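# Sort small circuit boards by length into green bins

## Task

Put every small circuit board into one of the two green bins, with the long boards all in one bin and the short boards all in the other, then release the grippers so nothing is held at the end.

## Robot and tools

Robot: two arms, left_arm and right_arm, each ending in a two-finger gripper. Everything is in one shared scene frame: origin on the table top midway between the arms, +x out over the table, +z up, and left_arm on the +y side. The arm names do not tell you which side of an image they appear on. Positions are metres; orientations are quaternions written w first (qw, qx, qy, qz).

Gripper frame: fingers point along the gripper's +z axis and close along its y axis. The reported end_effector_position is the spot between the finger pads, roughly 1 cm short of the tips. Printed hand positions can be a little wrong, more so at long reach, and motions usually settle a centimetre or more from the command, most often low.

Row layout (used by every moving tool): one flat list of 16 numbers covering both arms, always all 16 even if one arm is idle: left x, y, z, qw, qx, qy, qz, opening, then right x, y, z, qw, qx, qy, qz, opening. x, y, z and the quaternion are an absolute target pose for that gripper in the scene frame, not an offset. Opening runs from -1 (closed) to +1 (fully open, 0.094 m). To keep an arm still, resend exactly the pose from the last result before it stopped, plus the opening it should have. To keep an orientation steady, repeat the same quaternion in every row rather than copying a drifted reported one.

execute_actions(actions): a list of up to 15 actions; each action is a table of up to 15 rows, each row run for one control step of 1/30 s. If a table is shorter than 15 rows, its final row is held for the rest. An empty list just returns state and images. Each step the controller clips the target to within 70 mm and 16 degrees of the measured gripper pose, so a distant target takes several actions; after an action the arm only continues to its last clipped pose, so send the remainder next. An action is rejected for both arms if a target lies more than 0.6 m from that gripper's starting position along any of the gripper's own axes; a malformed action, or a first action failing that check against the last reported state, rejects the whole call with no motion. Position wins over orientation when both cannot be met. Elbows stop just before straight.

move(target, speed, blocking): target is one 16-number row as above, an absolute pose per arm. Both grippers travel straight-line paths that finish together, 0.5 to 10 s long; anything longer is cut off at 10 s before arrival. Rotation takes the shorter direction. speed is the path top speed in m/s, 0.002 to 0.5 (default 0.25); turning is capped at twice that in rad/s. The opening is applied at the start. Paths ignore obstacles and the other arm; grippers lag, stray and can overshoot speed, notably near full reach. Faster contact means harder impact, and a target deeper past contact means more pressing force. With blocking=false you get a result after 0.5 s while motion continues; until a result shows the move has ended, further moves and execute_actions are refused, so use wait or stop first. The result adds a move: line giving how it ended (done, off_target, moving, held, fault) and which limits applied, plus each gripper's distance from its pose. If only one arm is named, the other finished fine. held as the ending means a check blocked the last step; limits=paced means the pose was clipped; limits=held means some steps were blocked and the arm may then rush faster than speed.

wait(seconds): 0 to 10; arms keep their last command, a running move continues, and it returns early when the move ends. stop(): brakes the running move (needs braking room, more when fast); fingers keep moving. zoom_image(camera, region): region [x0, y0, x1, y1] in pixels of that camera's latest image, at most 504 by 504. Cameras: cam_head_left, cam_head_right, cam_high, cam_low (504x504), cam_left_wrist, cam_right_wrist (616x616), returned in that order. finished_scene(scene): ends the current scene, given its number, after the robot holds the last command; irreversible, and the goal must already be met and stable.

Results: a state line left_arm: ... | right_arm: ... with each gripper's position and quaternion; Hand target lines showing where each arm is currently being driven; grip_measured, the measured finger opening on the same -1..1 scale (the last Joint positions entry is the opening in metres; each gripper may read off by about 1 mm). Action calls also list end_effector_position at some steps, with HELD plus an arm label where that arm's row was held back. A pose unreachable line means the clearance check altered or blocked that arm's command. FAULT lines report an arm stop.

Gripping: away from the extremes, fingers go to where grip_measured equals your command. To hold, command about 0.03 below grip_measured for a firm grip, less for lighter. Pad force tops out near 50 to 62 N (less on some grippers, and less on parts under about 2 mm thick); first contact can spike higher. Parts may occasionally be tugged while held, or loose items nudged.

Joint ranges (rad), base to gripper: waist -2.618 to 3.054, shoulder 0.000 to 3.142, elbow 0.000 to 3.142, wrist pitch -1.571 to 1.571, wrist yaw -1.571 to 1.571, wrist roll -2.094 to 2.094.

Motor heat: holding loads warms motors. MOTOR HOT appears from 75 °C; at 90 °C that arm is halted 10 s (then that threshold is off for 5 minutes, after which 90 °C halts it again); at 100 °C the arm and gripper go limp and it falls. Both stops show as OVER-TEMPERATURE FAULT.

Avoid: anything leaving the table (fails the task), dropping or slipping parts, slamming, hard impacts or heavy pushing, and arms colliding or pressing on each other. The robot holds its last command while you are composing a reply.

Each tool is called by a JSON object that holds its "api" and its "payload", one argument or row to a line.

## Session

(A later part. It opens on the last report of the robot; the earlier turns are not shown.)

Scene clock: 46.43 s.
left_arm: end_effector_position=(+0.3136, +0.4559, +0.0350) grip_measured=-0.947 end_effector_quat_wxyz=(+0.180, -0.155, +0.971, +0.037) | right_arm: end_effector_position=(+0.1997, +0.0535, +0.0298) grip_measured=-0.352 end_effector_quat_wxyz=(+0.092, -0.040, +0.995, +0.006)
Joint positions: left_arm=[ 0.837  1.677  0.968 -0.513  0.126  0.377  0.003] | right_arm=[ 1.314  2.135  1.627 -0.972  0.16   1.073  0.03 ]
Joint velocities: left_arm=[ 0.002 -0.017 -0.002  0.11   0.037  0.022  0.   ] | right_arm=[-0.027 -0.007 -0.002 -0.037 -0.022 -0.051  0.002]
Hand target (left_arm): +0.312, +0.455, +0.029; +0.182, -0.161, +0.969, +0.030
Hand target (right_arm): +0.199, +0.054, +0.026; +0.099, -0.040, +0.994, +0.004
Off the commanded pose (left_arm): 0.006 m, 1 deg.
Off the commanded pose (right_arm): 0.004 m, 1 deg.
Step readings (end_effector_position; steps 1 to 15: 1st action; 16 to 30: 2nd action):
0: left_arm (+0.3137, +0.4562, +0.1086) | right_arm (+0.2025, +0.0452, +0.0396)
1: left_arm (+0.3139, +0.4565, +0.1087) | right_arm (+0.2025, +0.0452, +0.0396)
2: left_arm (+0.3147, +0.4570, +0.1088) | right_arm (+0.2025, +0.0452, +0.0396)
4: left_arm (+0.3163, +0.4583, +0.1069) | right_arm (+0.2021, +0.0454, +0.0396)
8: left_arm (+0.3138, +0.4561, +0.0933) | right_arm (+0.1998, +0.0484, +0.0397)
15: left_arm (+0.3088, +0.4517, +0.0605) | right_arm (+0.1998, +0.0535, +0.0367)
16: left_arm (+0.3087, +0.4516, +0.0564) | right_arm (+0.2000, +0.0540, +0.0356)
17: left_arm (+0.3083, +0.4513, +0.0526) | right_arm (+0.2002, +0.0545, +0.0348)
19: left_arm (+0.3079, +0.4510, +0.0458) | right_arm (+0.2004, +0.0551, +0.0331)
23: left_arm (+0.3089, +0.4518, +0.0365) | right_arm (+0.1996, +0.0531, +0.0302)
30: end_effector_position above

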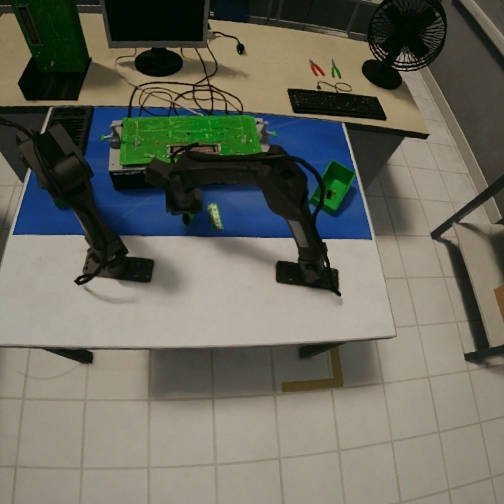

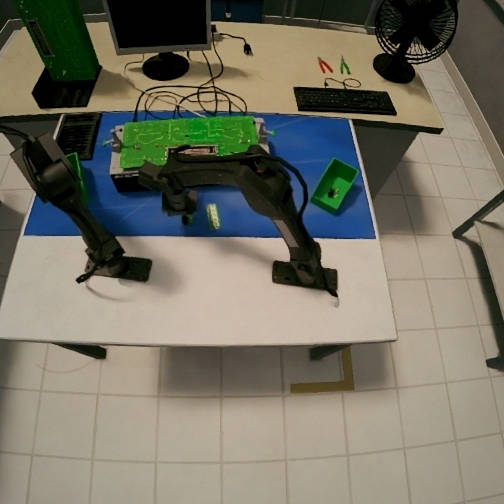

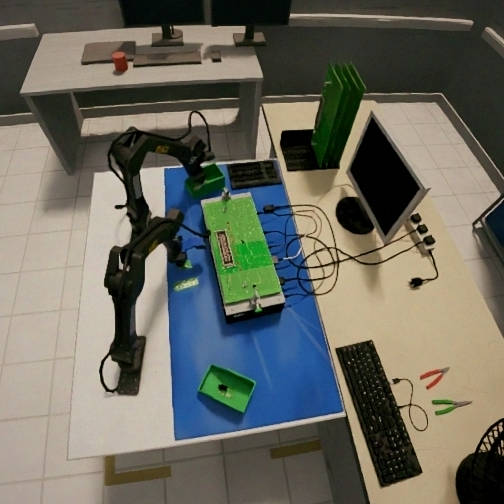

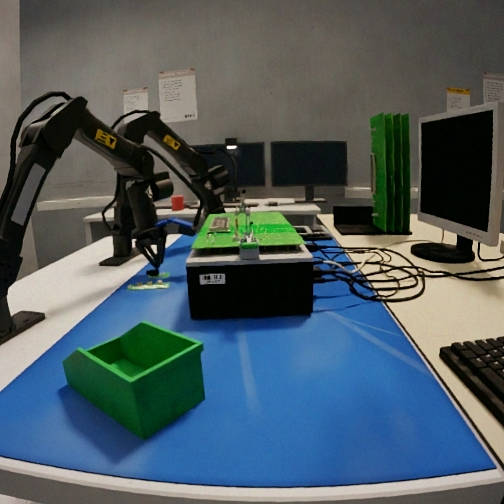

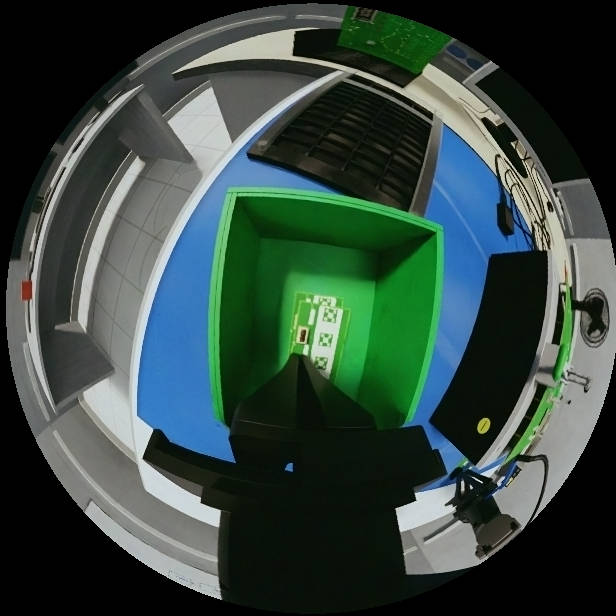

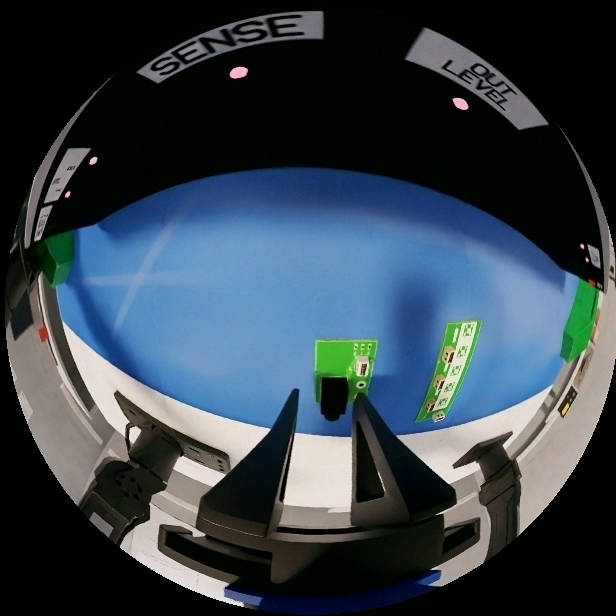

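{"api": "execute_actions", "payload": {
  "actions": [
    [[0.312,0.455,0.029,0.1825,-0.1614,0.9694,0.0304,-0.93,0.199,0.051,0.026,0.0997,-0.0398,0.9942,0.004,-0.35],[0.312,0.455,0.029,0.1825,-0.1614,0.9694,0.0304,-0.90,0.199,0.049,0.026,0.0997,-0.0398,0.9942,0.004,-0.35],[0.312,0.455,0.029,0.1825,-0.1614,0.9694,0.0304,-0.85,0.199,0.048,0.026,0.0997,-0.0398,0.9942,0.004,-0.35],[0.312,0.455,0.029,0.1825,-0.1614,0.9694,0.0304,-0.80,0.199,0.048,0.026,0.0997,-0.0398,0.9942,0.004,-0.35],[0.312,0.455,0.029,0.1825,-0.1614,0.9694,0.0304,-0.75,0.199,0.048,0.025,0.0997,-0.0398,0.9942,0.004,-0.35],[0.312,0.455,0.031,0.1825,-0.1614,0.9694,0.0304,-0.70,0.199,0.048,0.024,0.0997,-0.0398,0.9942,0.004,-0.35],[0.312,0.455,0.035,0.1825,-0.1614,0.9694,0.0304,-0.70,0.199,0.048,0.023,0.0997,-0.0398,0.9942,0.004,-0.35],[0.312,0.455,0.040,0.1825,-0.1614,0.9694,0.0304,-0.70,0.199,0.048,0.022,0.0997,-0.0398,0.9942,0.004,-0.35],[0.312,0.455,0.047,0.1825,-0.1614,0.9694,0.0304,-0.70,0.199,0.048,0.021,0.0997,-0.0398,0.9942,0.004,-0.35],[0.312,0.455,0.055,0.1825,-0.1614,0.9694,0.0304,-0.70,0.199,0.048,0.020,0.0997,-0.0398,0.9942,0.004,-0.35],[0.312,0.455,0.063,0.1825,-0.1614,0.9694,0.0304,-0.70,0.199,0.048,0.019,0.0997,-0.0398,0.9942,0.004,-0.35],[0.312,0.455,0.071,0.1825,-0.1614,0.9694,0.0304,-0.70,0.199,0.048,0.018,0.0997,-0.0398,0.9942,0.004,-0.35],[0.312,0.455,0.079,0.1825,-0.1614,0.9694,0.0304,-0.70,0.199,0.048,0.017,0.0997,-0.0398,0.9942,0.004,-0.35],[0.312,0.455,0.087,0.1825,-0.1614,0.9694,0.0304,-0.70,0.199,0.048,0.016,0.0997,-0.0398,0.9942,0.004,-0.35],[0.312,0.455,0.095,0.1825,-0.1614,0.9694,0.0304,-0.70,0.199,0.048,0.016,0.0997,-0.0398,0.9942,0.004,-0.35]]
  ]
}}

Scene clock: 48.17 s.
left_arm: end_effector_position=(+0.3114, +0.4539, +0.0598) grip_measured=-0.702 end_effector_quat_wxyz=(+0.176, -0.156, +0.971, +0.034) | right_arm: end_effector_position=(+0.1968, +0.0468, +0.0172) grip_measured=-0.352 end_effector_quat_wxyz=(+0.089, -0.041, +0.995, -0.001)
Joint positions: left_arm=[ 0.837  1.633  1.032 -0.631  0.127  0.377  0.014] | right_arm=[ 1.314  2.135  1.576 -0.936  0.16   1.073  0.03 ]
Joint velocities: left_arm=[-0.002 -0.364  0.637 -0.784 -0.022  0.007 -0.001] | right_arm=[ 0.007  0.002 -0.046  0.037  0.037 -0.022 -0.001]
Hand target (left_arm): +0.311, +0.454, +0.092; +0.187, -0.161, +0.968, +0.033
Hand target (right_arm): +0.199, +0.048, +0.016; +0.099, -0.040, +0.994, +0.004
Off the commanded pose (left_arm): 0.035 m, 1 deg.
Off the commanded pose (right_arm): 0.003 m, 1 deg.
Step readings (end_effector_position):
0: left_arm (+0.3158, +0.4578, +0.0361) | right_arm (+0.1999, +0.0537, +0.0298)
1: left_arm (+0.3158, +0.4578, +0.0361) | right_arm (+0.1998, +0.0536, +0.0294)
2: left_arm (+0.3158, +0.4578, +0.0361) | right_arm (+0.1997, +0.0533, +0.0285)
4: left_arm (+0.3159, +0.4579, +0.0361) | right_arm (+0.1986, +0.0508, +0.0252)
8: left_arm (+0.3158, +0.4577, +0.0361) | right_arm (+0.1963, +0.0455, +0.0201)
15: end_effector_position above

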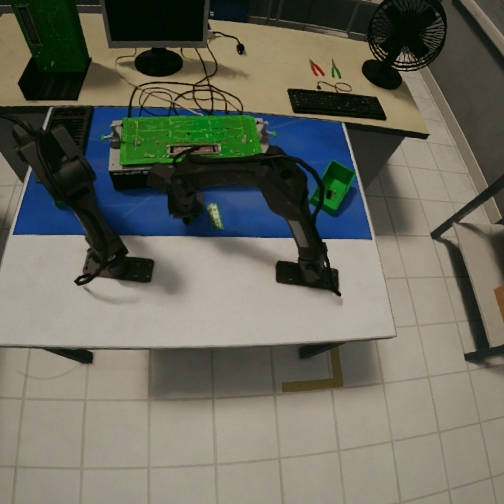

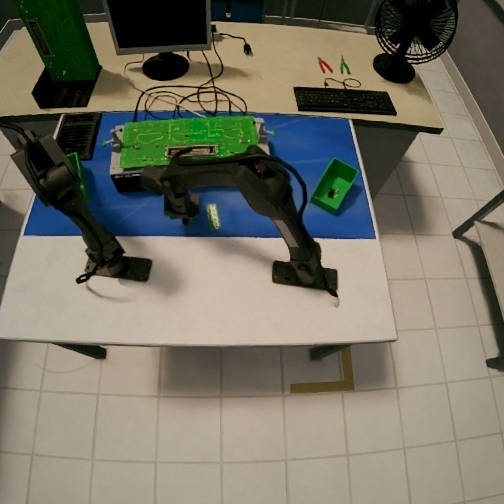

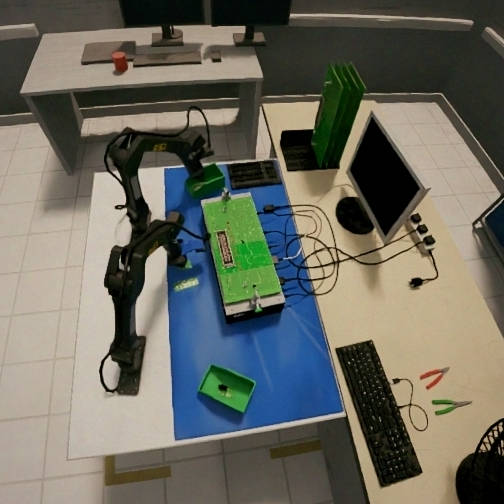

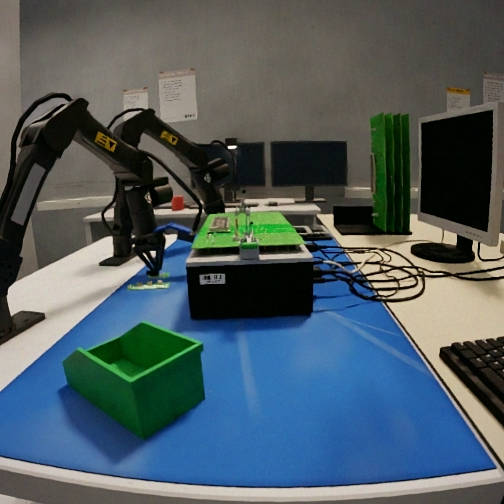

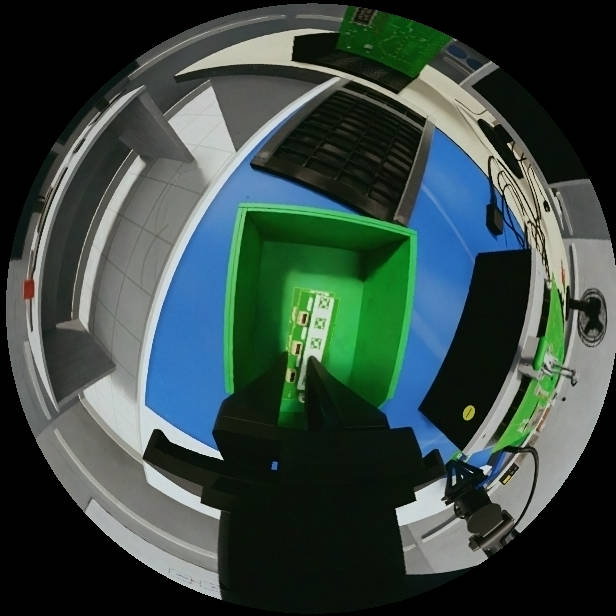

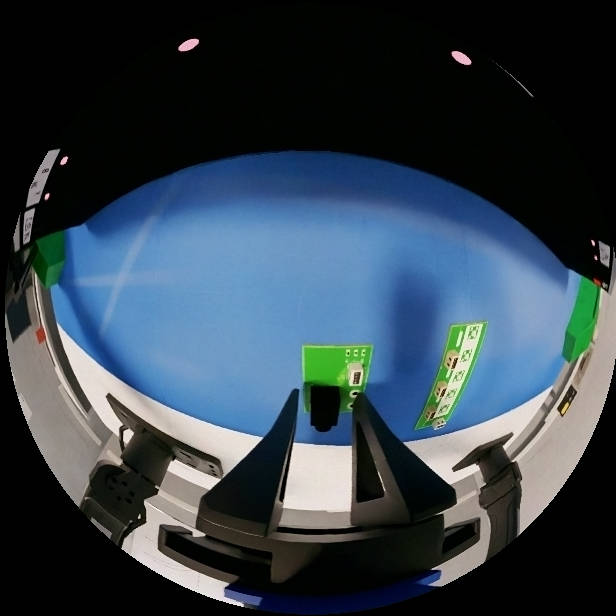

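{"api": "zoom_image", "payload": {
  "camera": "cam_right_wrist",
  "region": [250, 310, 410, 470]
}}

{"api": "zoom_image", "payload": {
  "camera": "cam_low",
  "region": [110, 220, 200, 310]
}}

Region (250, 310, 410, 470) of cam_right_wrist's 616x616 image, scaled by 3.150, with more detail than that image has.

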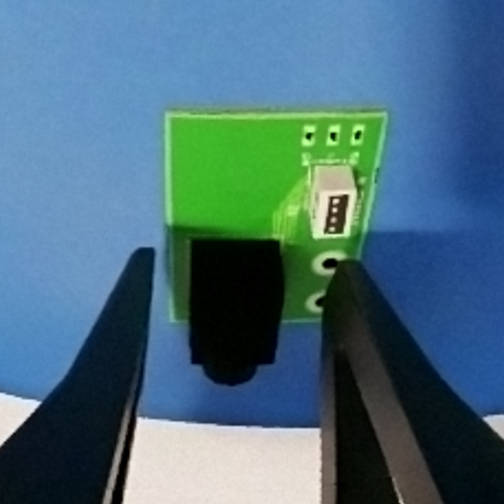

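Region (110, 220, 200, 310) of cam_low's 504x504 image, scaled by 5.600, with more detail than that image has.

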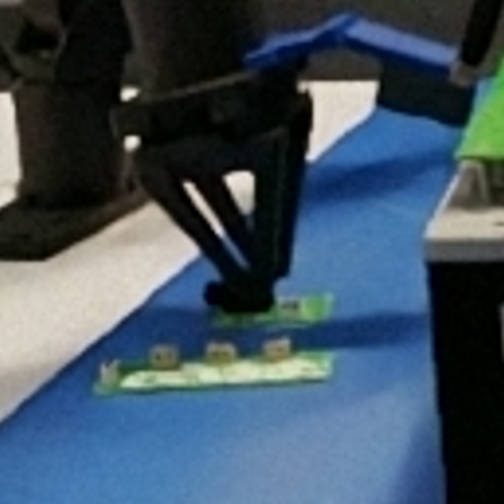

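{"api": "execute_actions", "payload": {
  "actions": [
    [[0.312,0.455,0.102,0.1825,-0.1614,0.9694,0.0304,-0.70,0.198,0.048,0.015,0.0997,-0.0398,0.9942,0.004,-0.35],[0.312,0.455,0.109,0.1825,-0.1614,0.9694,0.0304,-0.70,0.198,0.048,0.014,0.0997,-0.0398,0.9942,0.004,-0.40],[0.312,0.455,0.116,0.1825,-0.1614,0.9694,0.0304,-0.70,0.198,0.048,0.0135,0.0997,-0.0398,0.9942,0.004,-0.45],[0.311,0.454,0.122,0.1825,-0.1614,0.9694,0.0304,-0.70,0.198,0.048,0.013,0.0997,-0.0398,0.9942,0.004,-0.50],[0.310,0.452,0.128,0.1825,-0.1614,0.9694,0.0304,-0.70,0.198,0.048,0.013,0.0997,-0.0398,0.9942,0.004,-0.55],[0.308,0.449,0.133,0.1825,-0.1614,0.9694,0.0304,-0.68,0.198,0.048,0.013,0.0997,-0.0398,0.9942,0.004,-0.59],[0.305,0.444,0.137,0.175,-0.158,0.9714,0.029,-0.66,0.198,0.048,0.013,0.0997,-0.0398,0.9942,0.004,-0.63],[0.302,0.439,0.14,0.17,-0.155,0.9727,0.028,-0.64,0.198,0.048,0.013,0.0997,-0.0398,0.9942,0.004,-0.66],[0.298,0.432,0.14,0.165,-0.152,0.9741,0.027,-0.62,0.198,0.048,0.013,0.0997,-0.0398,0.9942,0.004,-0.68],[0.294,0.425,0.14,0.16,-0.149,0.9754,0.026,-0.60,0.198,0.048,0.013,0.0997,-0.0398,0.9942,0.004,-0.70],[0.290,0.418,0.14,0.155,-0.146,0.9767,0.025,-0.58,0.198,0.048,0.013,0.0997,-0.0398,0.9942,0.004,-0.72],[0.286,0.411,0.14,0.15,-0.143,0.978,0.024,-0.56,0.198,0.048,0.013,0.0997,-0.0398,0.9942,0.004,-0.735],[0.282,0.404,0.14,0.145,-0.14,0.979,0.023,-0.54,0.198,0.048,0.013,0.0997,-0.0398,0.9942,0.004,-0.75],[0.278,0.397,0.14,0.14,-0.137,0.980,0.022,-0.52,0.198,0.048,0.013,0.0997,-0.0398,0.9942,0.004,-0.76],[0.274,0.390,0.14,0.135,-0.134,0.9815,0.021,-0.50,0.198,0.048,0.013,0.0997,-0.0398,0.9942,0.004,-0.765]]
  ]
}}

Scene clock: 49.83 s.
left_arm: end_effector_position=(+0.3006, +0.4197, +0.1457) grip_measured=-0.512 end_effector_quat_wxyz=(+0.181, -0.132, +0.974, +0.038) | right_arm: end_effector_position=(+0.1986, +0.0509, +0.0169) grip_measured=-0.732 end_effector_quat_wxyz=(+0.093, -0.040, +0.995, +0.008)
Joint positions: left_arm=[ 0.771  1.446  1.194 -0.962  0.111  0.361  0.023] | right_arm=[ 1.314  2.135  1.573 -0.914  0.16   1.073  0.013]
Joint velocities: left_arm=[-0.408 -0.584 -0.256 -0.344 -0.125 -0.125  0.019] | right_arm=[ 0.002 -0.012 -0.007 -0.051 -0.007  0.007 -0.001]
Hand target (left_arm): +0.276, +0.394, +0.138; +0.136, -0.133, +0.982, +0.022
Hand target (right_arm): +0.198, +0.048, +0.013; +0.100, -0.040, +0.994, +0.004
Off the commanded pose (left_arm): 0.040 m, 6 deg.
Off the commanded pose (right_arm): 0.005 m, 1 deg.
Step readings (end_effector_position):
0: left_arm (+0.3121, +0.4543, +0.0885) | right_arm (+0.1976, +0.0485, +0.0167)
1: left_arm (+0.3118, +0.4540, +0.0893) | right_arm (+0.1976, +0.0486, +0.0167)
2: left_arm (+0.3109, +0.4532, +0.0909) | right_arm (+0.1977, +0.0488, +0.0167)
4: left_arm (+0.3114, +0.4536, +0.0984) | right_arm (+0.1980, +0.0494, +0.0167)
8: left_arm (+0.3129, +0.4546, +0.1204) | right_arm (+0.1984, +0.0503, +0.0168)
15: end_effector_position above

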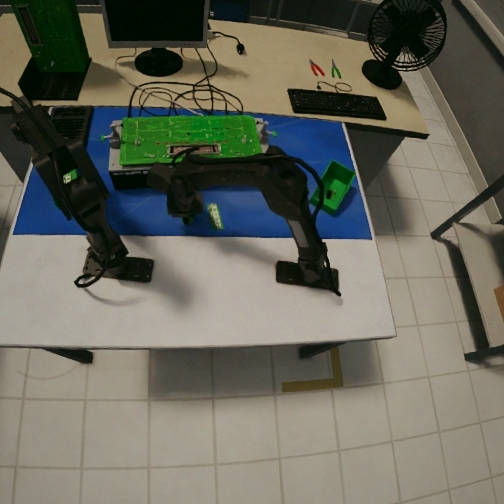

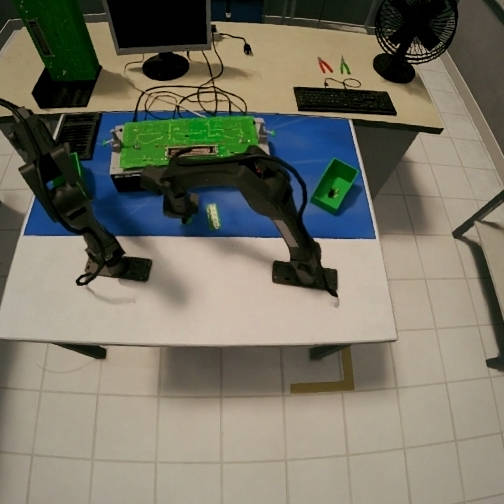

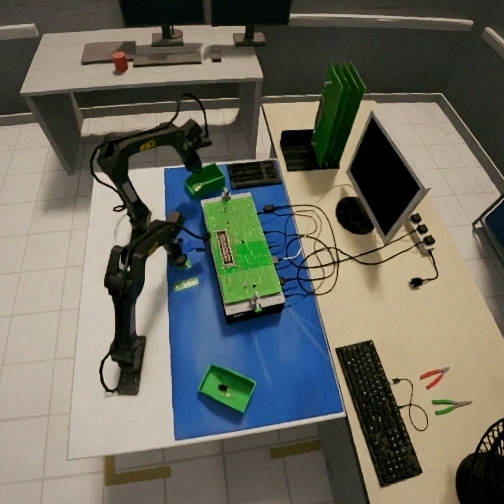

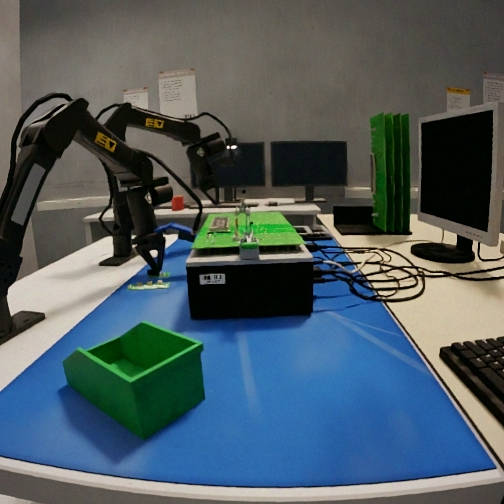

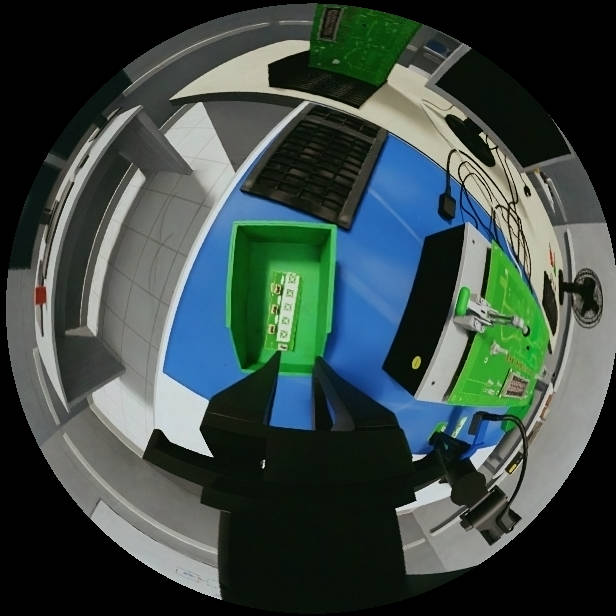

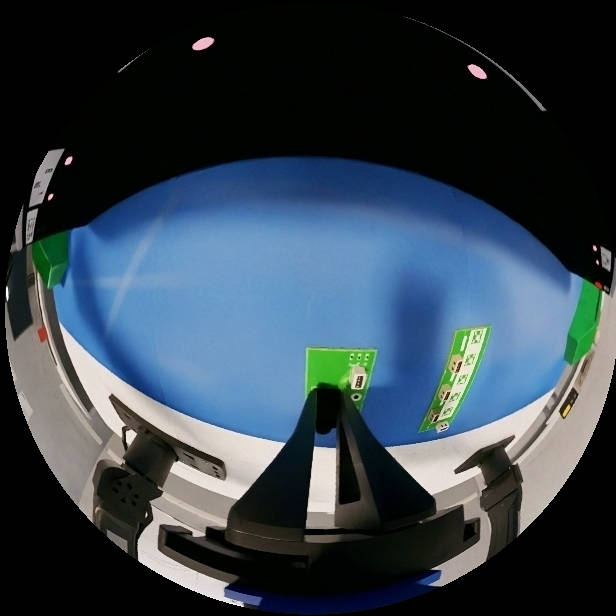

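{"api": "execute_actions", "payload": {
  "actions": []
}}

{"api": "zoom_image", "payload": {
  "camera": "cam_right_wrist",
  "region": [270, 330, 390, 450]
}}

{"api": "zoom_image", "payload": {
  "camera": "cam_low",
  "region": [125, 240, 185, 300]
}}

Scene clock: 50.13 s.
left_arm: end_effector_position=(+0.2848, +0.3990, +0.1436) grip_measured=-0.502 end_effector_quat_wxyz=(+0.154, -0.127, +0.980, +0.026) | right_arm: end_effector_position=(+0.1987, +0.0510, +0.0169) grip_measured=-0.732 end_effector_quat_wxyz=(+0.093, -0.040, +0.995, +0.008)
Joint positions: left_arm=[ 0.74   1.405  1.17  -1.039  0.098  0.347  0.023] | right_arm=[ 1.314  2.135  1.573 -0.913  0.16   1.073  0.013]
Joint velocities: left_arm=[-0.002 -0.002 -0.012 -0.095  0.022 -0.095 -0.   ] | right_arm=[-0.002 -0.002 -0.012 -0.066  0.051  0.081 -0.   ]
Hand target (left_arm): +0.276, +0.394, +0.138; +0.136, -0.133, +0.982, +0.022
Hand target (right_arm): +0.198, +0.048, +0.013; +0.100, -0.040, +0.994, +0.004
Off the commanded pose (left_arm): 0.015 m, 2 deg.
Off the commanded pose (right_arm): 0.005 m, 1 deg.

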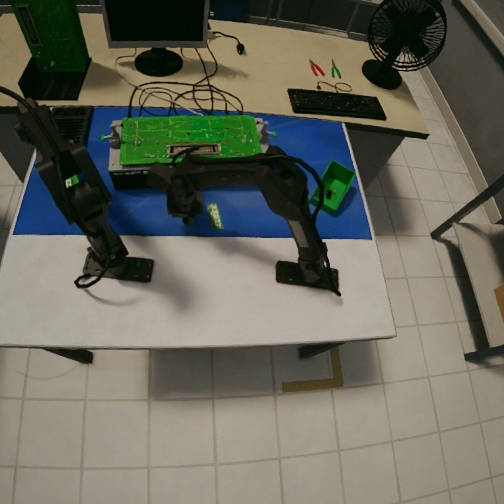

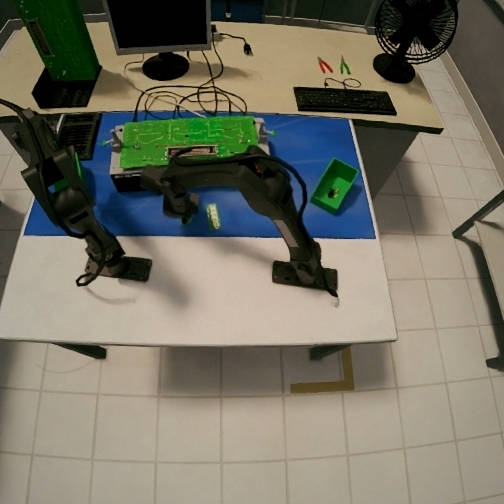

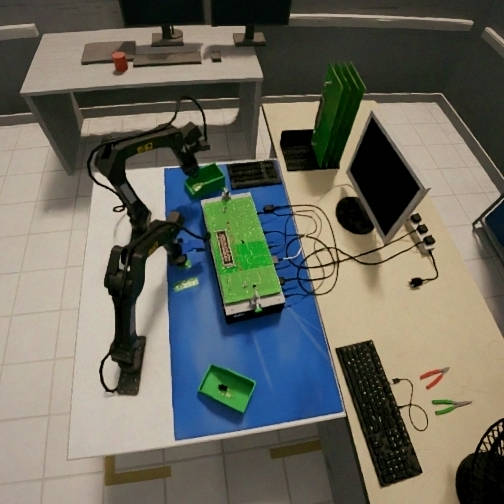

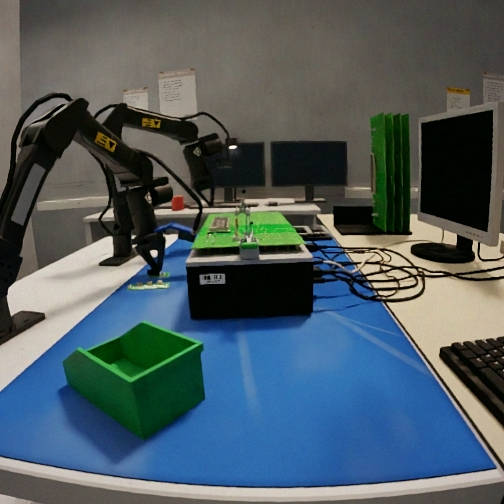

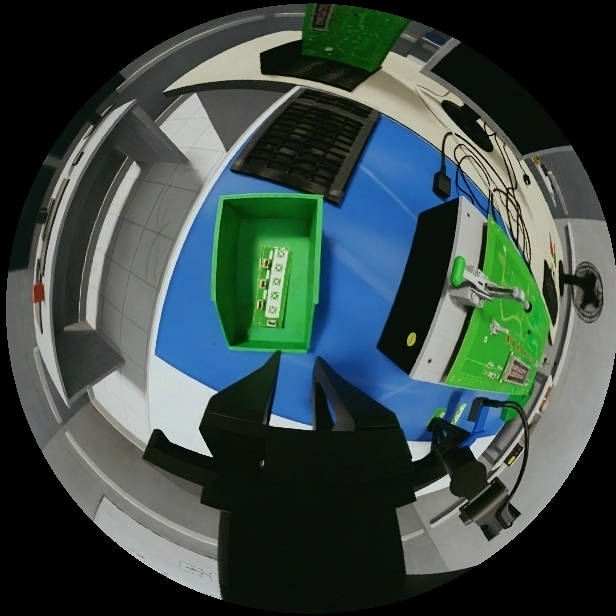

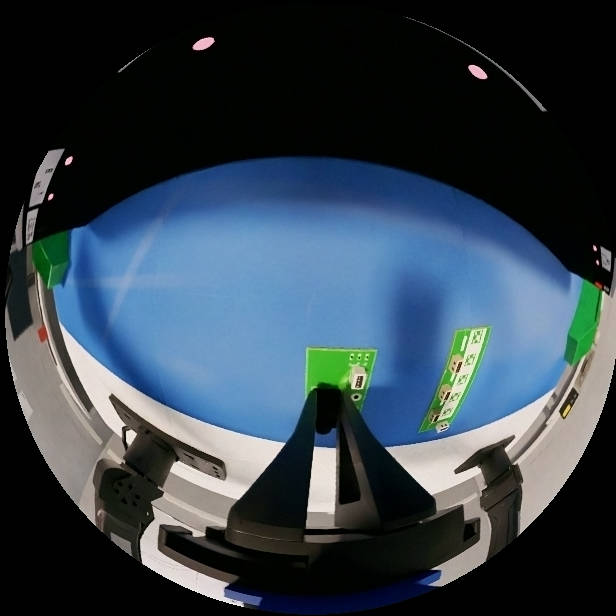

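Region (270, 330, 390, 450) of cam_right_wrist's 616x616 image, scaled by 4.200, with more detail than that image has.

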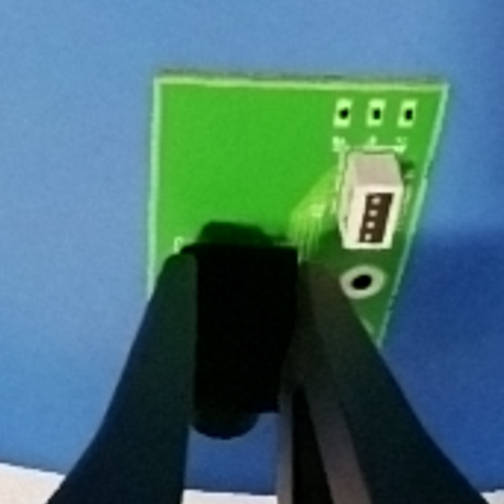

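Region (125, 240, 185, 300) of cam_low's 504x504 image, scaled by 8.400, with more detail than that image has.

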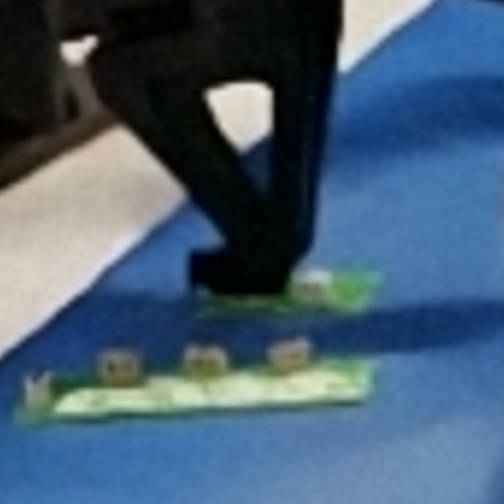

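{"api": "execute_actions", "payload": {
  "actions": [
    [[0.273,0.388,0.14,0.133,-0.133,0.982,0.021,-0.48,0.198,0.049,0.016,0.0997,-0.0398,0.9942,0.004,-0.775],[0.271,0.385,0.14,0.131,-0.132,0.982,0.0205,-0.46,0.198,0.049,0.019,0.0997,-0.0398,0.9942,0.004,-0.775],[0.269,0.382,0.14,0.129,-0.131,0.9828,0.02,-0.45,0.198,0.049,0.023,0.0997,-0.0398,0.9942,0.004,-0.775],[0.267,0.379,0.14,0.127,-0.13,0.983,0.0195,-0.45,0.198,0.049,0.028,0.0997,-0.0398,0.9942,0.004,-0.775],[0.265,0.376,0.14,0.125,-0.129,0.9835,0.019,-0.45,0.198,0.049,0.034,0.0997,-0.0398,0.9942,0.004,-0.775],[0.263,0.373,0.14,0.123,-0.128,0.984,0.0185,-0.45,0.198,0.048,0.040,0.0997,-0.0398,0.9942,0.004,-0.775],[0.261,0.370,0.14,0.121,-0.127,0.9843,0.018,-0.45,0.198,0.047,0.047,0.0997,-0.0398,0.9942,0.004,-0.775],[0.259,0.367,0.14,0.119,-0.126,0.9847,0.0175,-0.45,0.198,0.046,0.054,0.0997,-0.0398,0.9942,0.004,-0.775],[0.257,0.364,0.14,0.117,-0.125,0.985,0.017,-0.45,0.198,0.044,0.061,0.0997,-0.0398,0.9942,0.004,-0.775],[0.255,0.361,0.14,0.115,-0.124,0.9855,0.0165,-0.45,0.198,0.041,0.068,0.0997,-0.0398,0.9942,0.004,-0.775],[0.253,0.358,0.14,0.113,-0.123,0.9858,0.016,-0.45,0.198,0.037,0.075,0.0998,-0.035,0.9944,0.0035,-0.775],[0.251,0.355,0.14,0.111,-0.122,0.9862,0.0155,-0.45,0.198,0.032,0.082,0.0998,-0.03,0.9945,0.003,-0.775],[0.249,0.352,0.14,0.109,-0.121,0.9865,0.015,-0.45,0.198,0.026,0.088,0.0998,-0.025,0.9947,0.0025,-0.775],[0.247,0.349,0.14,0.107,-0.120,0.9869,0.0145,-0.45,0.198,0.019,0.094,0.0998,-0.02,0.9948,0.002,-0.775],[0.245,0.346,0.14,0.105,-0.119,0.9872,0.014,-0.45,0.198,0.011,0.099,0.0998,-0.015,0.9949,0.0015,-0.775]]
  ]
}}

Scene clock: 51.60 s.
left_arm: end_effector_position=(+0.2613, +0.3589, +0.1424) grip_measured=-0.452 end_effector_quat_wxyz=(+0.127, -0.113, +0.985, +0.017) | right_arm: end_effector_position=(+0.1916, +0.0321, +0.0611) grip_measured=-0.732 end_effector_quat_wxyz=(+0.089, -0.037, +0.995, -0.000)
Joint positions: left_arm=[ 0.649  1.295  1.096 -1.124  0.07   0.292  0.026] | right_arm=[ 1.311  2.031  1.597 -1.058  0.16   1.076  0.013]
Joint velocities: left_arm=[-0.212 -0.242 -0.159 -0.125 -0.11  -0.139 -0.   ] | right_arm=[-0.066 -0.706 -0.002 -0.476 -0.066  0.007 -0.001]
Hand target (left_arm): +0.246, +0.347, +0.139; +0.105, -0.118, +0.987, +0.014
Hand target (right_arm): +0.198, +0.014, +0.095; +0.100, -0.015, +0.995, +0.002
Off the commanded pose (left_arm): 0.021 m, 3 deg.
Off the commanded pose (right_arm): 0.044 m, 3 deg.
Step readings (end_effector_position):
0: left_arm (+0.2833, +0.3987, +0.1431) | right_arm (+0.1987, +0.0510, +0.0169)
1: left_arm (+0.2832, +0.3984, +0.1430) | right_arm (+0.1987, +0.0510, +0.0169)
2: left_arm (+0.2828, +0.3976, +0.1430) | right_arm (+0.1987, +0.0510, +0.0169)
4: left_arm (+0.2813, +0.3938, +0.1422) | right_arm (+0.1985, +0.0506, +0.0169)
8: left_arm (+0.2742, +0.3808, +0.1413) | right_arm (+0.1960, +0.0448, +0.0190)
15: end_effector_position above

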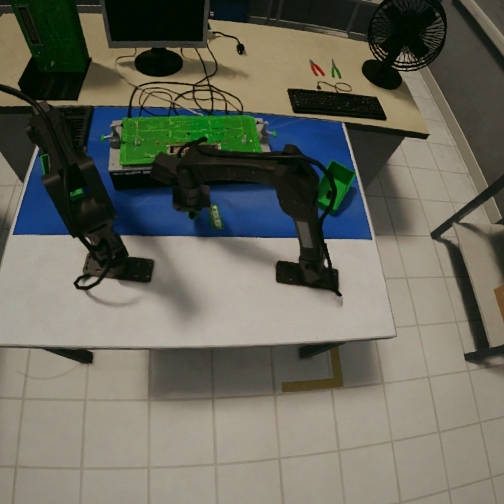

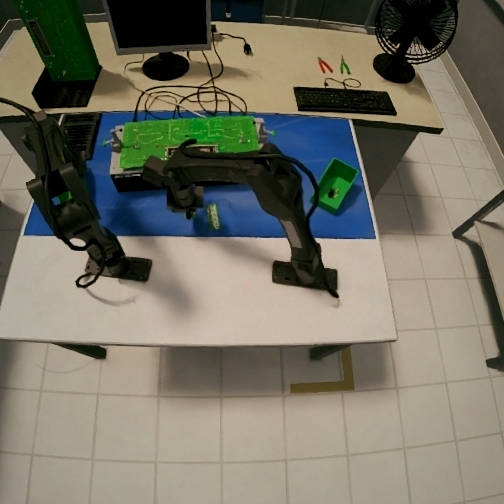

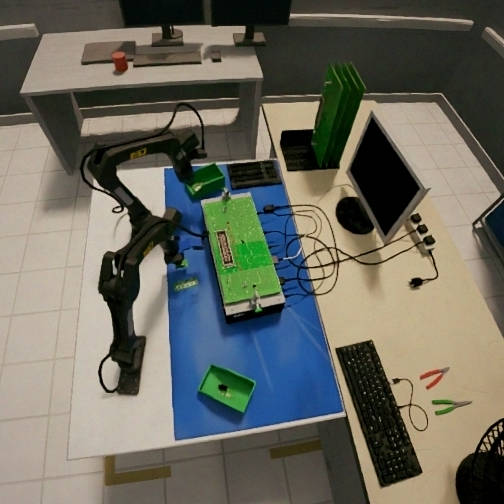

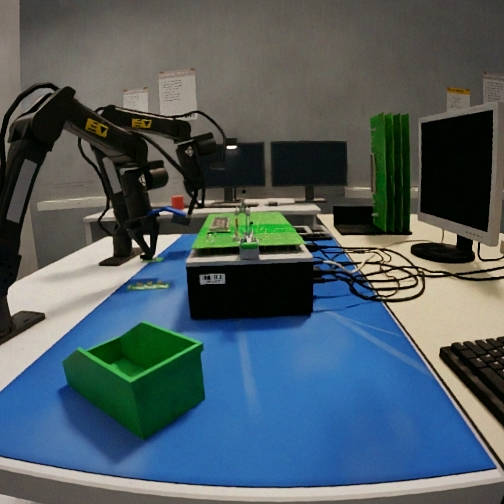

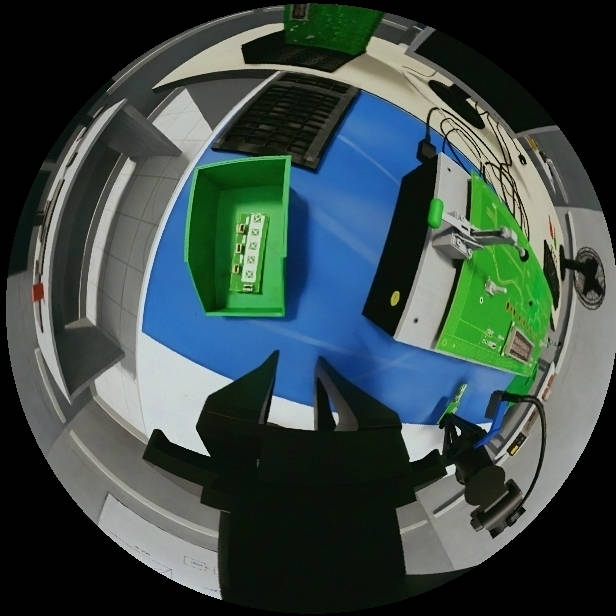

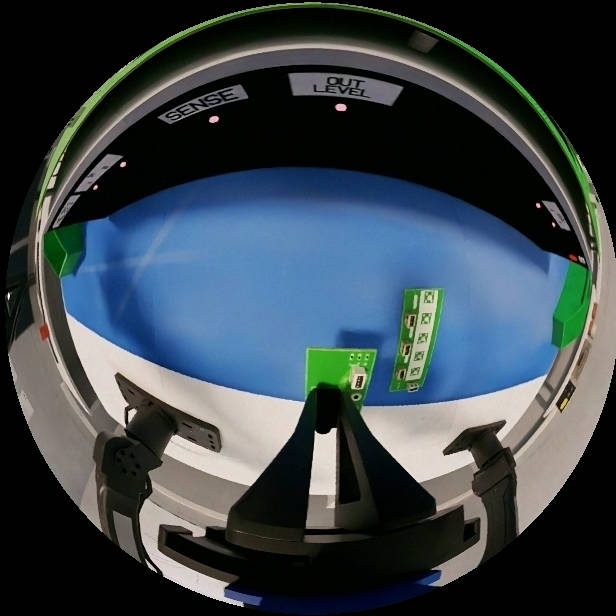

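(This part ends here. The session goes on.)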